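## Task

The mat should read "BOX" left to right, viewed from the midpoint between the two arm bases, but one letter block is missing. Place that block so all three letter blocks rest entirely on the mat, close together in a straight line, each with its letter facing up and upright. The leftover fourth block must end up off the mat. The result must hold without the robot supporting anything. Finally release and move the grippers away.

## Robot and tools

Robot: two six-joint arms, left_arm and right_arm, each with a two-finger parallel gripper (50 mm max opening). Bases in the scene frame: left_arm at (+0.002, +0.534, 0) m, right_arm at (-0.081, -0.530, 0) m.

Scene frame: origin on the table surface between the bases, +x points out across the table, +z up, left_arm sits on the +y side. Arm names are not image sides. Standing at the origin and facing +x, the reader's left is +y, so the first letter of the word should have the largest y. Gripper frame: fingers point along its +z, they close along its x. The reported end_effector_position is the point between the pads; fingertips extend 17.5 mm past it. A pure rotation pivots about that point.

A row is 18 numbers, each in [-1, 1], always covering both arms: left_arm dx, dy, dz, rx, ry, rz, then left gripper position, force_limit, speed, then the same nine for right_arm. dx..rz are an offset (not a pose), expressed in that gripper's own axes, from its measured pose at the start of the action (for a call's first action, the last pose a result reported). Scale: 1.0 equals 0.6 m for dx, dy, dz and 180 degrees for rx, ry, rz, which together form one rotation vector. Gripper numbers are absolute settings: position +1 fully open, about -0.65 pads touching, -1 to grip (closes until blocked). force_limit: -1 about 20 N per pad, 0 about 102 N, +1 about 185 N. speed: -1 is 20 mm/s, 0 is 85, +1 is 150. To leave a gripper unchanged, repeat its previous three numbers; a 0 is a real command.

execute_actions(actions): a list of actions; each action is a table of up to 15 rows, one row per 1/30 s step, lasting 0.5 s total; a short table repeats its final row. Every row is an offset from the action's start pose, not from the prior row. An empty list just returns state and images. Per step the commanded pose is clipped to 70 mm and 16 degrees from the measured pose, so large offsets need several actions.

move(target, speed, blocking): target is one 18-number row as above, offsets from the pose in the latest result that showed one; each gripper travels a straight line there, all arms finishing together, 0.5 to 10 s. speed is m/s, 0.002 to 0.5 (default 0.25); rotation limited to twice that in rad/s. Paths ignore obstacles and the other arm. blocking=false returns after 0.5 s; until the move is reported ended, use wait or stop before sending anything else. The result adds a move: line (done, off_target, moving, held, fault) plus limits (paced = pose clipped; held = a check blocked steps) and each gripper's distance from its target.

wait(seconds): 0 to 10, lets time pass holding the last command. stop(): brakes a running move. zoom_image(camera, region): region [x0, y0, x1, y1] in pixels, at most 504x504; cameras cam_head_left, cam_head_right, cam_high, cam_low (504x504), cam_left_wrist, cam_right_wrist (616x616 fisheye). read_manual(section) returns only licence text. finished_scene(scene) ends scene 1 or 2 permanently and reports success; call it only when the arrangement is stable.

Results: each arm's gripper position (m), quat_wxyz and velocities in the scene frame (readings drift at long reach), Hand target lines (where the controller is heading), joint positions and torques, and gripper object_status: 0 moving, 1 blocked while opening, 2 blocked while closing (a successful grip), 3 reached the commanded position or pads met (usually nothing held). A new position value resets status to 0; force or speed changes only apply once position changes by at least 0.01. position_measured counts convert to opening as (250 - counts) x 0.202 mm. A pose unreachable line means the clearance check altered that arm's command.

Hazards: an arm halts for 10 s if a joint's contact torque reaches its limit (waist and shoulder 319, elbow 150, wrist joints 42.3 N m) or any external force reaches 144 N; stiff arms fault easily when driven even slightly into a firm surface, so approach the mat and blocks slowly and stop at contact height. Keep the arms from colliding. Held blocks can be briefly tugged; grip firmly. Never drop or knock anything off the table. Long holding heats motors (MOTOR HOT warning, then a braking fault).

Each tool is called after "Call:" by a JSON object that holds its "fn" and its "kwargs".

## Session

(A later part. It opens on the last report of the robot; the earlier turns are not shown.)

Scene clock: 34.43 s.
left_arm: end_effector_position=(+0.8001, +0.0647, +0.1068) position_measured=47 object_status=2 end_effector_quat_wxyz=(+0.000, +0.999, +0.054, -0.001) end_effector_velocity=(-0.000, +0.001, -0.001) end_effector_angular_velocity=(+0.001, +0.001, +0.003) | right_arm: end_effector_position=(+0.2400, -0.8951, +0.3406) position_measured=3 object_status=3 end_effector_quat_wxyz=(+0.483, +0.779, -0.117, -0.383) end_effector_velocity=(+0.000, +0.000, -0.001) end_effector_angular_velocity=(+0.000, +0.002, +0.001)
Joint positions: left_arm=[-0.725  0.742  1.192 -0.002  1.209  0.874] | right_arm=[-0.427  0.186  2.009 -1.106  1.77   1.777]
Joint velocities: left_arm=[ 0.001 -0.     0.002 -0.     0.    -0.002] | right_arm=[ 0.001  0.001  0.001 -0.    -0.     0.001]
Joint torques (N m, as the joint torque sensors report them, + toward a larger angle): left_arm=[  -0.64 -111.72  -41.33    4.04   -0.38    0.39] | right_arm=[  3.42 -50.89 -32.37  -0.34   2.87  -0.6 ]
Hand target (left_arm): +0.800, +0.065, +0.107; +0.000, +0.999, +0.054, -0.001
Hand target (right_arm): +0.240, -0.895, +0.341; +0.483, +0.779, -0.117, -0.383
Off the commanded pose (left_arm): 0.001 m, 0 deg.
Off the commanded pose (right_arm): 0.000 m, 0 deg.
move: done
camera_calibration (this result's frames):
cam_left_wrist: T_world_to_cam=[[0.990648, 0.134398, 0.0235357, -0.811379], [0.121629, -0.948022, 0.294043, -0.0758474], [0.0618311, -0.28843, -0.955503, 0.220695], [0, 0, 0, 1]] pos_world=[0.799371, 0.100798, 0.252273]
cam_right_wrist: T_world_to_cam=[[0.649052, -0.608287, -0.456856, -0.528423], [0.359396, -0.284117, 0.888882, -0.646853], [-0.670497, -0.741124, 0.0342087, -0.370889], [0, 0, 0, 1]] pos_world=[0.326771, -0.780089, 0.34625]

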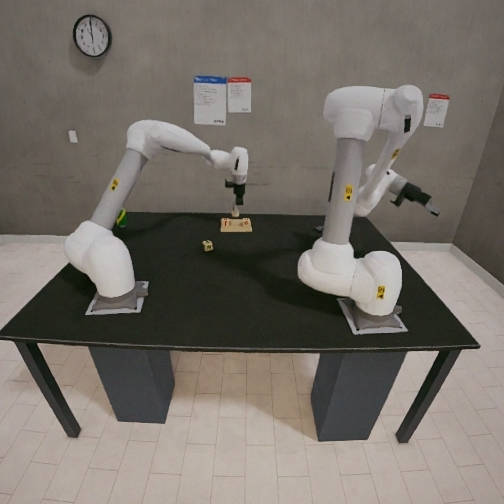

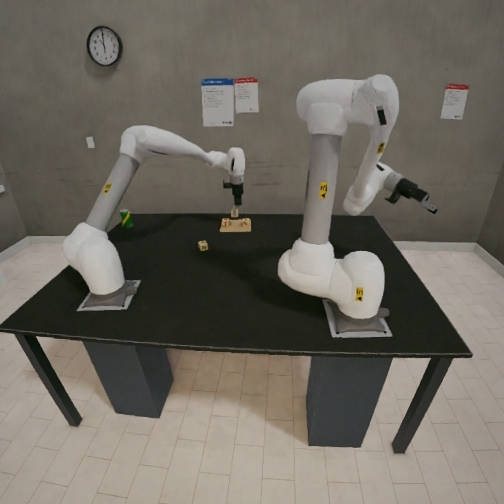

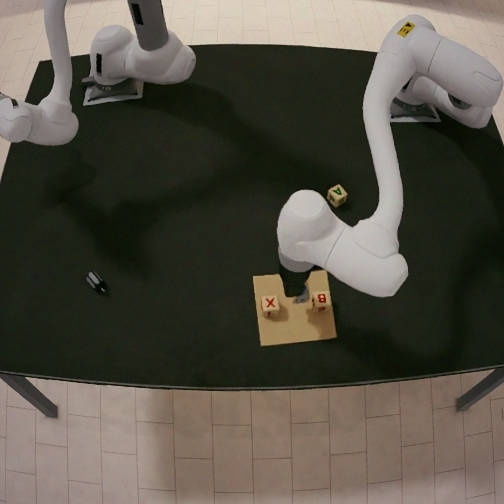

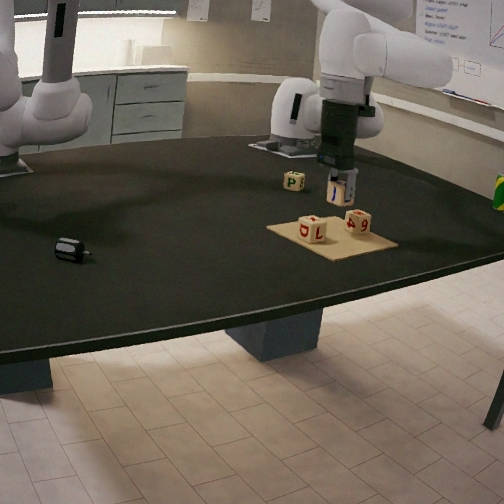

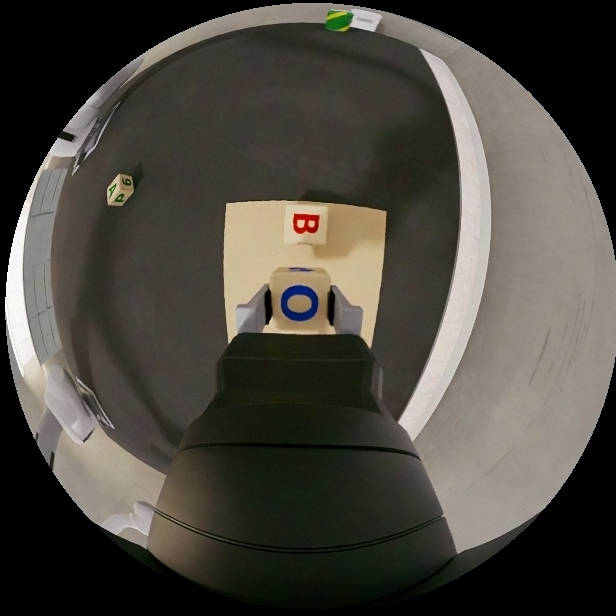

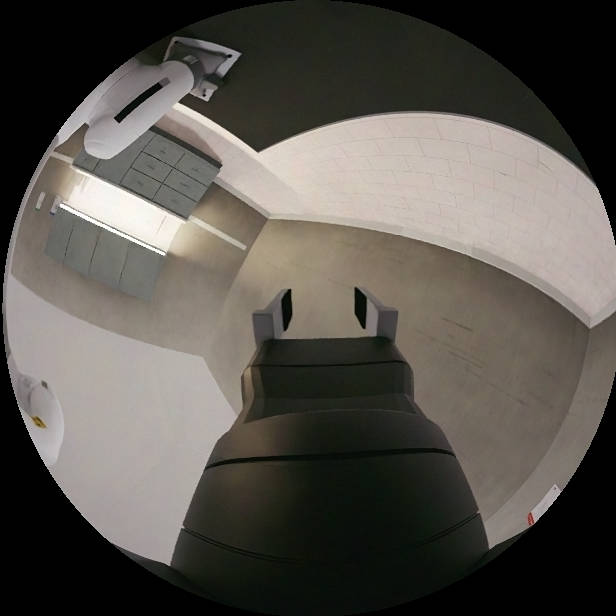

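Spacing to B is about 61 mm and should be about 66 mm.

Call:
{"fn": "move", "kwargs": {"target": [0,0.008,0.106,0,0,0.01,-1,-0.5,0,0,0,0,0,0,0,1,0,0], "speed": 0.07}}

Call:
{"fn": "zoom_image", "kwargs": {"camera": "cam_low", "region": [260, 180, 410, 270]}}

Call:
{"fn": "zoom_image", "kwargs": {"camera": "cam_high", "region": [240, 260, 350, 350]}}

Scene clock: 39.77 s.
left_arm: end_effector_position=(+0.8005, +0.0600, +0.0433) position_measured=47 object_status=2 end_effector_quat_wxyz=(+0.000, +0.999, +0.038, -0.001) end_effector_velocity=(-0.000, +0.001, -0.001) end_effector_angular_velocity=(+0.000, +0.000, -0.002) | right_arm: end_effector_position=(+0.2400, -0.8951, +0.3406) position_measured=3 object_status=3 end_effector_quat_wxyz=(+0.483, +0.779, -0.117, -0.383) end_effector_velocity=(-0.000, +0.000, -0.001) end_effector_angular_velocity=(+0.002, -0.000, -0.001)
Joint positions: left_arm=[-0.73   0.788  1.231 -0.002  1.124  0.901] | right_arm=[-0.427  0.186  2.009 -1.106  1.77   1.777]
Joint velocities: left_arm=[ 0.     0.     0.002  0.    -0.001  0.002] | right_arm=[-0.    -0.     0.     0.002 -0.     0.   ]
Joint torques (N m, as the joint torque sensors report them, + toward a larger angle): left_arm=[  -0.92 -111.51  -39.53    3.82   -0.3     0.55] | right_arm=[  4.03 -50.87 -32.06  -0.42   2.77  -0.63]
Hand target (left_arm): +0.801, +0.060, +0.043; +0.000, +0.999, +0.038, -0.001
Hand target (right_arm): +0.240, -0.895, +0.341; +0.483, +0.779, -0.117, -0.383
Off the commanded pose (left_arm): 0.000 m, 0 deg.
Off the commanded pose (right_arm): 0.000 m, 0 deg.
move: done
camera_calibration (this result's frames):
cam_left_wrist: T_world_to_cam=[[0.994365, 0.10335, 0.0235817, -0.810731], [0.0919045, -0.951349, 0.29409, -0.037647], [0.0528286, -0.290265, -0.955487, 0.165933], [0, 0, 0, 1]] pos_world=[0.800857, 0.096138, 0.188737]
cam_right_wrist: T_world_to_cam=[[0.649052, -0.608287, -0.456856, -0.528423], [0.359396, -0.284117, 0.888882, -0.646853], [-0.670497, -0.741124, 0.0342088, -0.370888], [0, 0, 0, 1]] pos_world=[0.326771, -0.780089, 0.34625]

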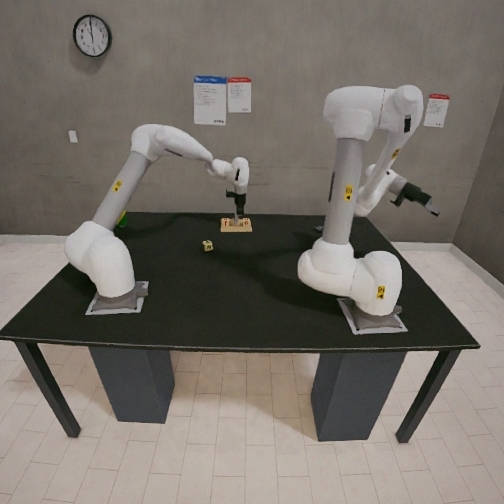

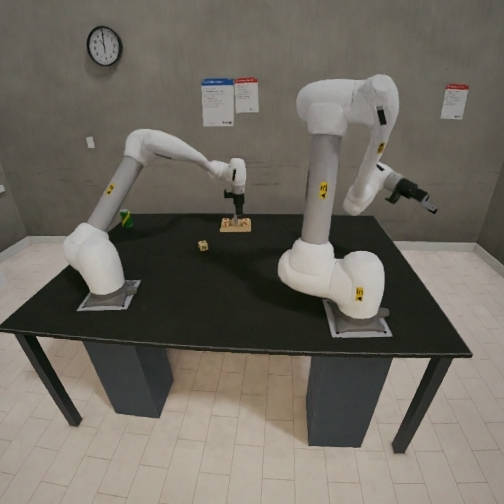

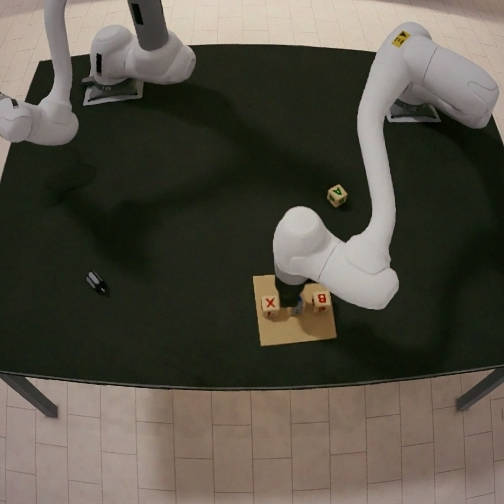

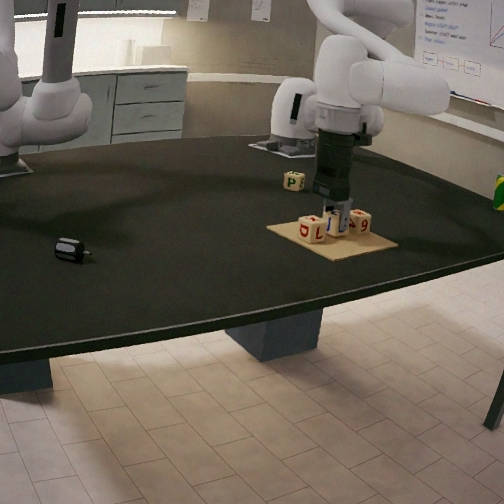

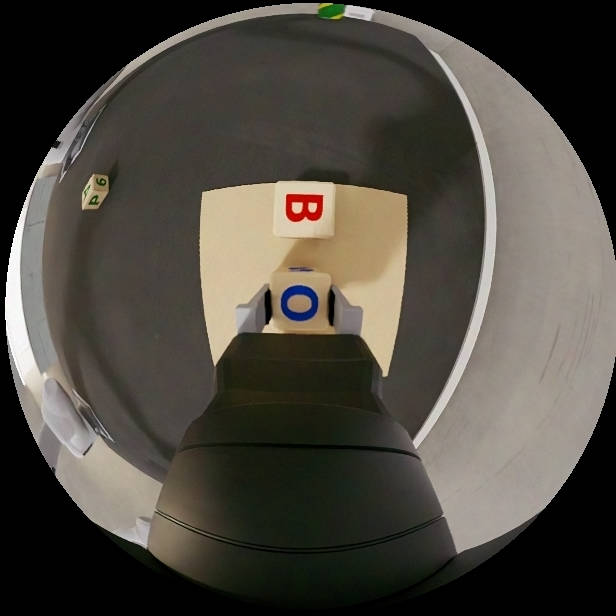

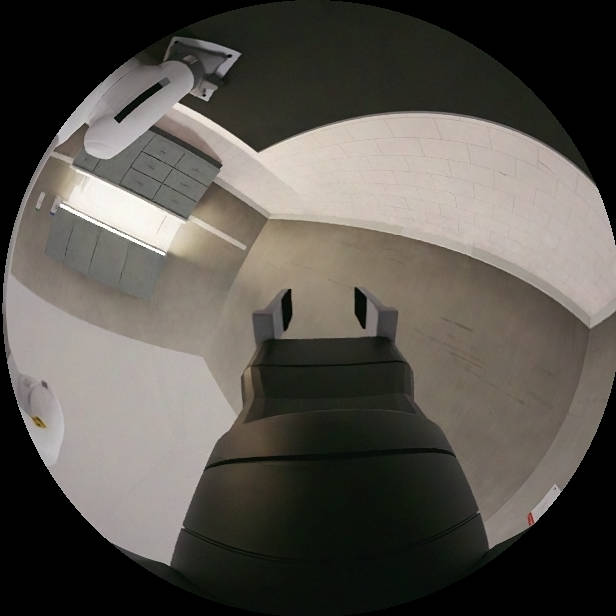

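Region (260, 180, 410, 270) of cam_low's 504x504 image, scaled by 3.360, with more detail than that image has; it fills the top 302 rows of this view, and the rest is white.

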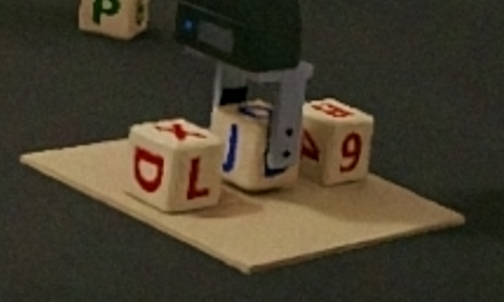

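Region (240, 260, 350, 350) of cam_high's 504x504 image, scaled by 4.582, with more detail than that image has; it fills the top 412 rows of this view, and the rest is white.

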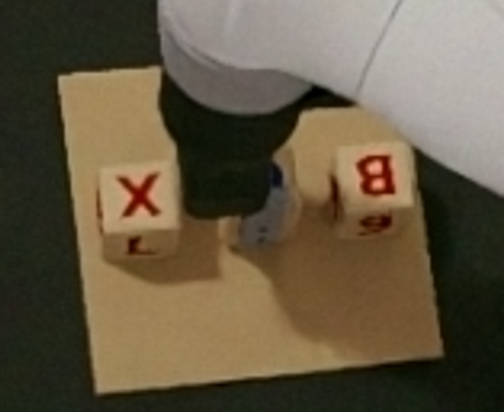

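Call:
{"fn": "move", "kwargs": {"target": [0.004,0,0.006,0,0,0,-1,-0.5,0,0,0,0,0,0,0,1,0,0], "speed": 0.012}}

Call:
{"fn": "move", "kwargs": {"target": [0,0,0,0,0,0,1,-0.5,0,0,0,0,0,0,0,1,0,0]}}

Call:
{"fn": "move", "kwargs": {"target": [0,0.05,-0.3,0,0,0,1,-0.5,0,0,0,0,0,0,0,1,0,0]}}

Scene clock: 43.50 s.
left_arm: end_effector_position=(+0.8029, +0.0602, +0.0397) position_measured=47 object_status=2 end_effector_quat_wxyz=(+0.000, +0.999, +0.038, -0.001) end_effector_velocity=(-0.000, -0.002, +0.000) end_effector_angular_velocity=(-0.002, -0.002, -0.001) | right_arm: end_effector_position=(+0.2400, -0.8951, +0.3406) position_measured=3 object_status=3 end_effector_quat_wxyz=(+0.483, +0.779, -0.117, -0.383) end_effector_velocity=(+0.000, -0.000, +0.000) end_effector_angular_velocity=(-0.001, -0.001, +0.000)
Joint positions: left_arm=[-0.728  0.794  1.227 -0.002  1.122  0.902] | right_arm=[-0.427  0.186  2.009 -1.106  1.77   1.777]
Joint velocities: left_arm=[-0.002 -0.    -0.     0.    -0.003 -0.001] | right_arm=[-0.    -0.    -0.    -0.001 -0.     0.   ]
Joint torques (N m, as the joint torque sensors report them, + toward a larger angle): left_arm=[   0.13 -114.64  -39.57    3.92   -0.33    0.46] | right_arm=[  2.83 -50.75 -31.72  -0.41   2.85  -0.69]
Hand target (left_arm): +0.803, +0.060, +0.040; +0.000, +0.999, +0.038, -0.001
Hand target (right_arm): +0.240, -0.895, +0.341; +0.483, +0.779, -0.117, -0.383
Off the commanded pose (left_arm): 0.000 m, 0 deg.
Off the commanded pose (right_arm): 0.000 m, 0 deg.
move: done
camera_calibration (this result's frames):
cam_left_wrist: T_world_to_cam=[[0.994366, 0.103343, 0.0235851, -0.81302], [0.0918972, -0.95135, 0.294089, -0.0366337], [0.0528298, -0.290265, -0.955487, 0.162431], [0, 0, 0, 1]] pos_world=[0.803225, 0.0963166, 0.185149]
cam_right_wrist: T_world_to_cam=[[0.649052, -0.608287, -0.456856, -0.528423], [0.359396, -0.284117, 0.888882, -0.646853], [-0.670497, -0.741124, 0.0342087, -0.370888], [0, 0, 0, 1]] pos_world=[0.326771, -0.780089, 0.34625]

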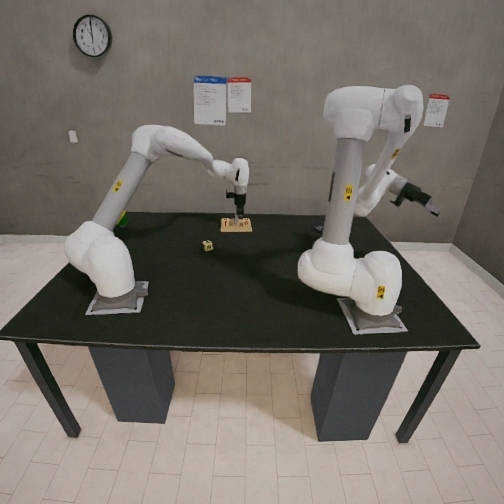

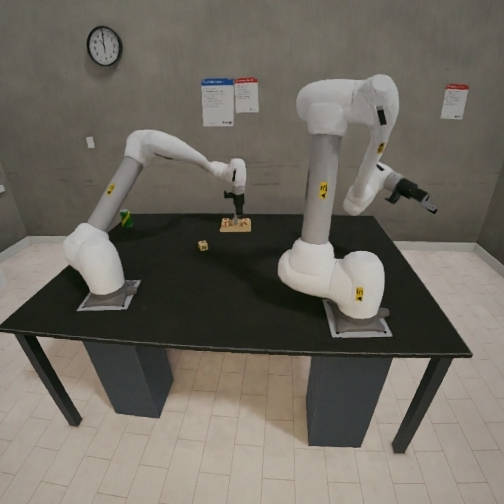

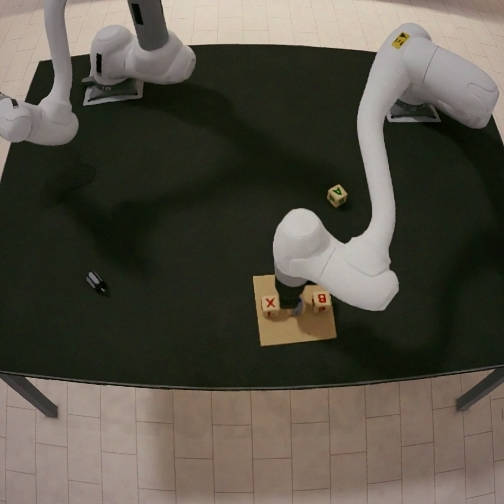

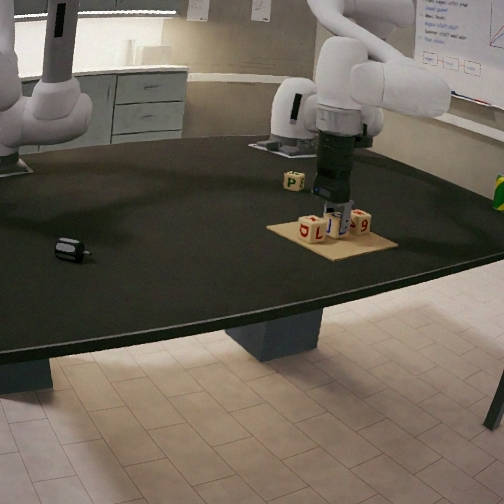

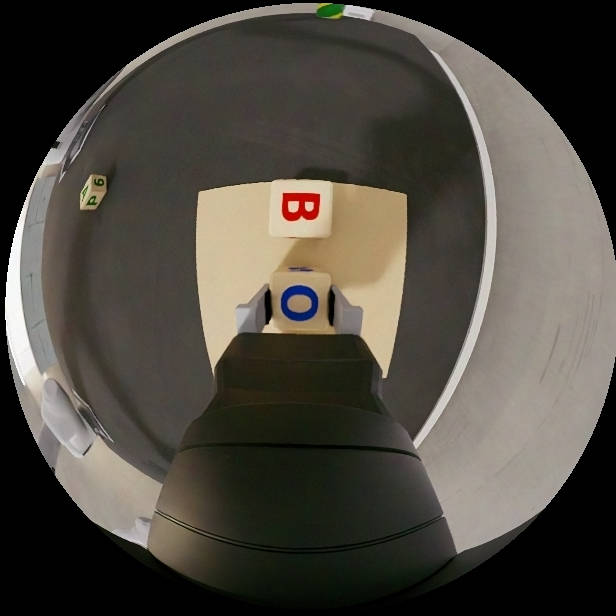

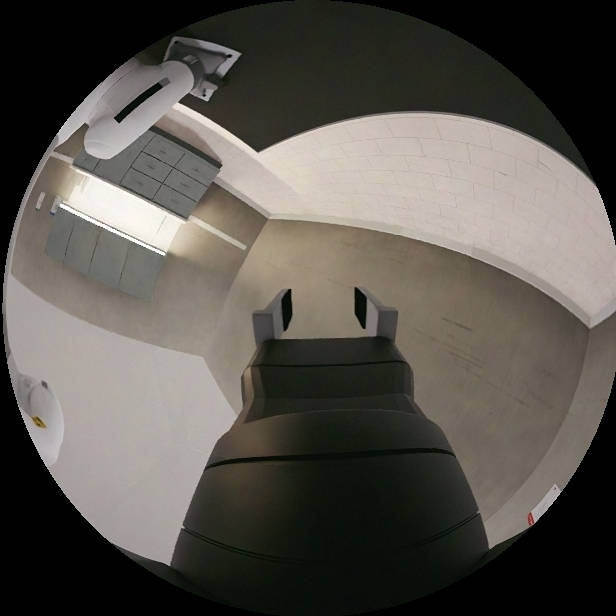

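Scene clock: 44.00 s.
left_arm: end_effector_position=(+0.8029, +0.0602, +0.0397) position_measured=3 object_status=3 end_effector_quat_wxyz=(+0.000, +0.999, +0.038, -0.001) end_effector_velocity=(-0.000, +0.001, -0.001) end_effector_angular_velocity=(+0.002, +0.002, +0.000) | right_arm: end_effector_position=(+0.2400, -0.8951, +0.3406) position_measured=3 object_status=3 end_effector_quat_wxyz=(+0.483, +0.779, -0.117, -0.383) end_effector_velocity=(-0.000, +0.000, +0.000) end_effector_angular_velocity=(+0.001, +0.000, -0.000)
Joint positions: left_arm=[-0.728  0.794  1.227 -0.002  1.122  0.902] | right_arm=[-0.427  0.186  2.009 -1.106  1.77   1.777]
Joint velocities: left_arm=[0.001 0.001 0.001 0.    0.    0.   ] | right_arm=[-0.    -0.001  0.     0.001  0.    -0.001]
Joint torques (N m, as the joint torque sensors report them, + toward a larger angle): left_arm=[   0.06 -113.82  -39.81    3.9    -0.45    0.47] | right_arm=[  3.69 -51.73 -31.97  -0.43   2.81  -0.66]
Hand target (left_arm): +0.803, +0.060, +0.040; +0.000, +0.999, +0.038, -0.001
Hand target (right_arm): +0.240, -0.895, +0.341; +0.483, +0.779, -0.117, -0.383
Off the commanded pose (left_arm): 0.000 m, 0 deg.
Off the commanded pose (right_arm): 0.000 m, 0 deg.
move: done
camera_calibration (this result's frames):
cam_left_wrist: T_world_to_cam=[[0.994366, 0.103343, 0.023592, -0.813028], [0.0918951, -0.951349, 0.294093, -0.0366333], [0.0528367, -0.290268, -0.955486, 0.162424], [0, 0, 0, 1]] pos_world=[0.803231, 0.0963163, 0.185148]
cam_right_wrist: T_world_to_cam=[[0.649052, -0.608287, -0.456856, -0.528423], [0.359396, -0.284117, 0.888882, -0.646853], [-0.670497, -0.741124, 0.0342087, -0.370889], [0, 0, 0, 1]] pos_world=[0.326771, -0.780089, 0.34625]

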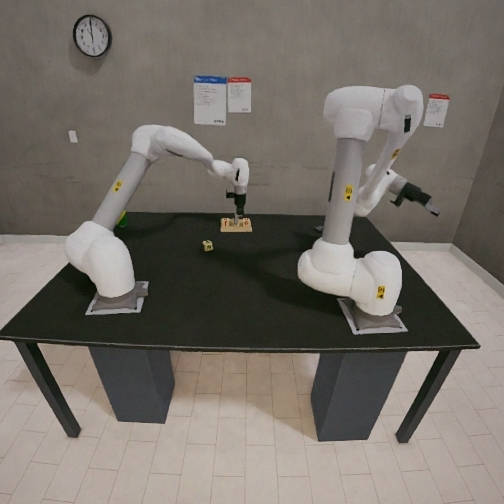

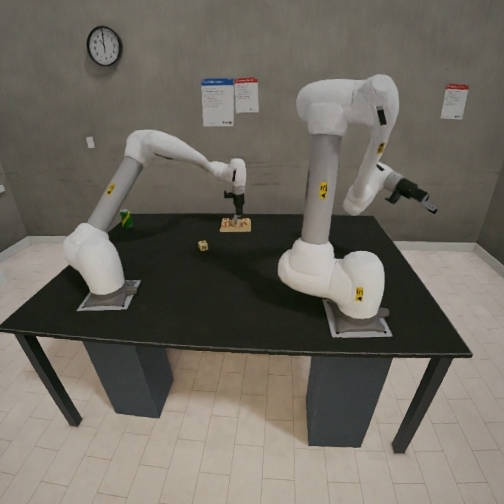

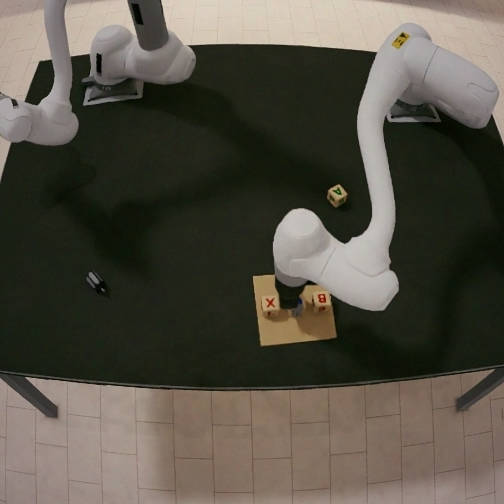

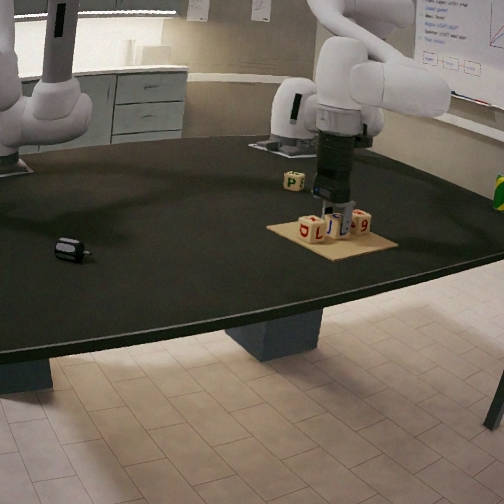

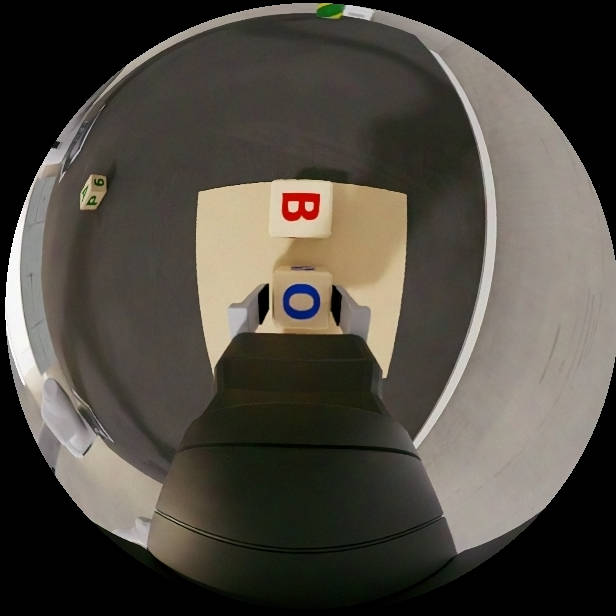

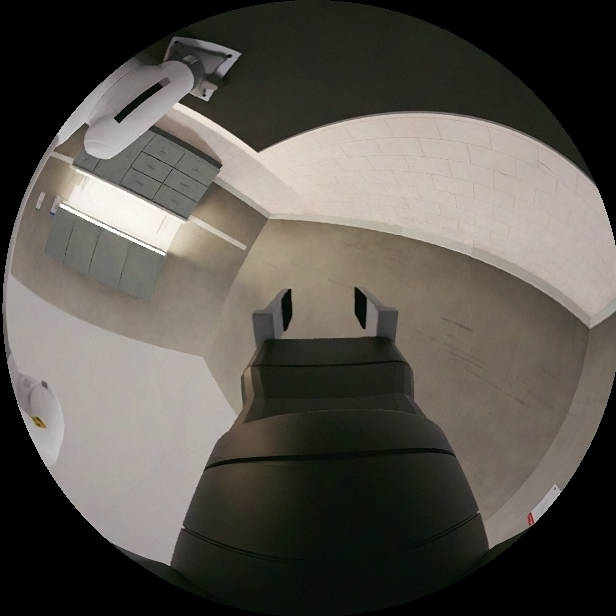

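Scene clock: 45.17 s.
left_arm: end_effector_position=(+0.8055, +0.0300, +0.2199) position_measured=3 object_status=3 end_effector_quat_wxyz=(+0.000, +0.999, +0.038, -0.001) end_effector_velocity=(-0.000, +0.000, -0.002) end_effector_angular_velocity=(+0.003, +0.003, -0.002) | right_arm: end_effector_position=(+0.2400, -0.8951, +0.3406) position_measured=3 object_status=3 end_effector_quat_wxyz=(+0.483, +0.779, -0.117, -0.383) end_effector_velocity=(+0.001, -0.000, +0.001) end_effector_angular_velocity=(-0.000, -0.002, -0.000)
Joint positions: left_arm=[-0.753  0.728  1.008 -0.002  1.407  0.878] | right_arm=[-0.427  0.186  2.009 -1.106  1.77   1.777]
Joint velocities: left_arm=[-0.     0.002 -0.001  0.001  0.002  0.002] | right_arm=[-0.    -0.    -0.002  0.    -0.    -0.   ]
Joint torques (N m, as the joint torque sensors report them, + toward a larger angle): left_arm=[  -0.73 -110.54  -43.79    4.33   -0.37    0.55] | right_arm=[  3.72 -51.07 -32.13  -0.32   2.87  -0.72]
Hand target (left_arm): +0.806, +0.030, +0.220; +0.000, +0.999, +0.038, -0.001
Hand target (right_arm): +0.240, -0.895, +0.341; +0.483, +0.779, -0.117, -0.383
Off the commanded pose (left_arm): 0.000 m, 0 deg.
Off the commanded pose (right_arm): 0.000 m, 0 deg.
move: done
camera_calibration (this result's frames):
cam_left_wrist: T_world_to_cam=[[0.994398, 0.103001, 0.0237216, -0.816846], [0.0915161, -0.951311, 0.294334, -0.118304], [0.0528832, -0.290514, -0.955408, 0.325652], [0, 0, 0, 1]] pos_world=[0.805875, 0.0661979, 0.365328]
cam_right_wrist: T_world_to_cam=[[0.649053, -0.608287, -0.456856, -0.528423], [0.359396, -0.284117, 0.888882, -0.646853], [-0.670496, -0.741124, 0.0342088, -0.370889], [0, 0, 0, 1]] pos_world=[0.326771, -0.780089, 0.346251]

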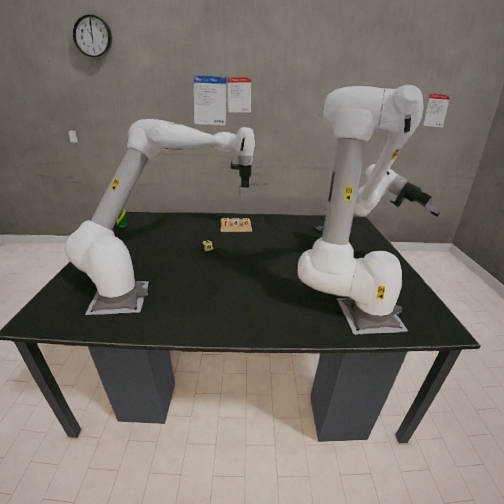

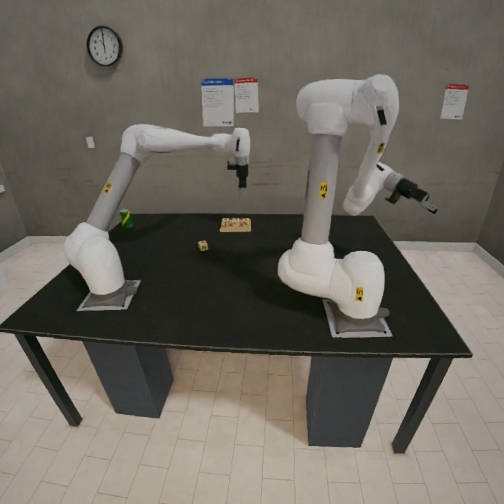

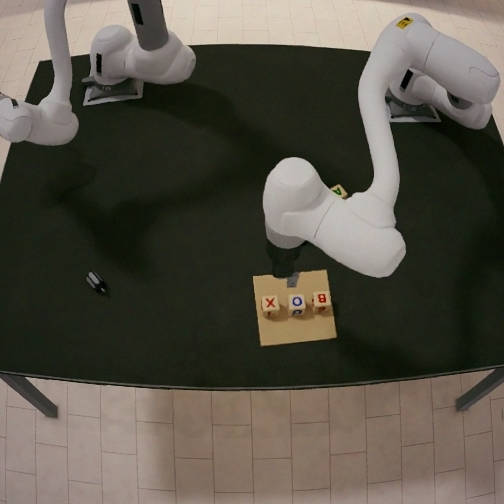

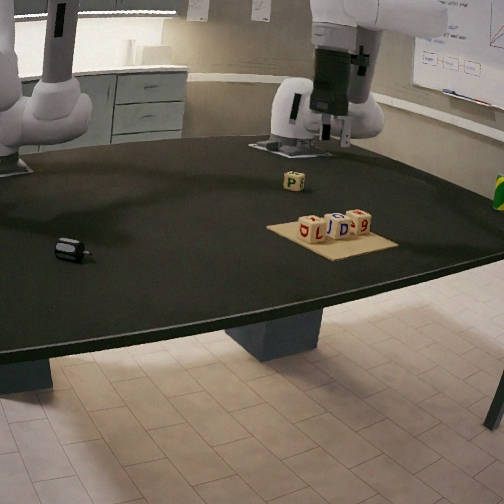

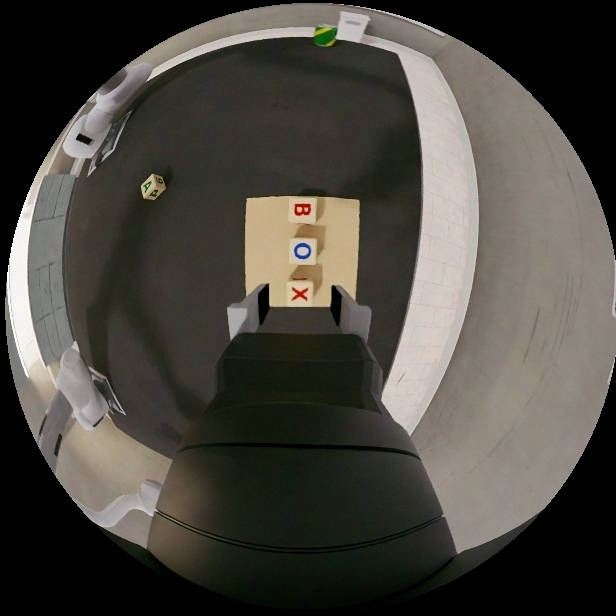

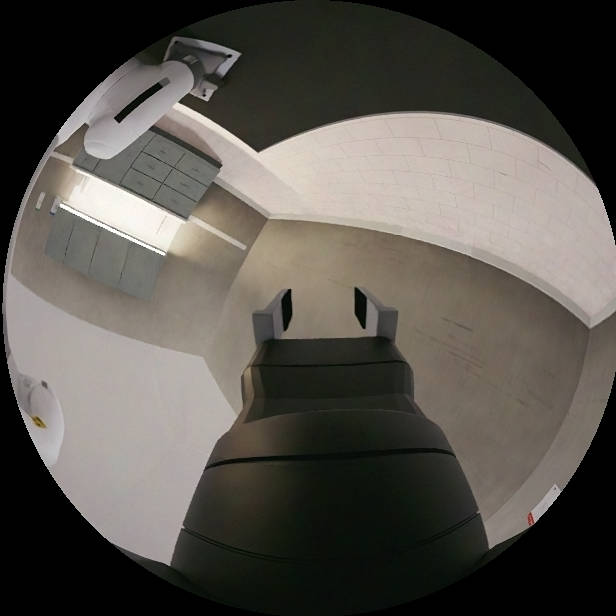

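Call:
{"fn": "finished_scene", "kwargs": {"scene": 2}}

The scene is finished: the task was done.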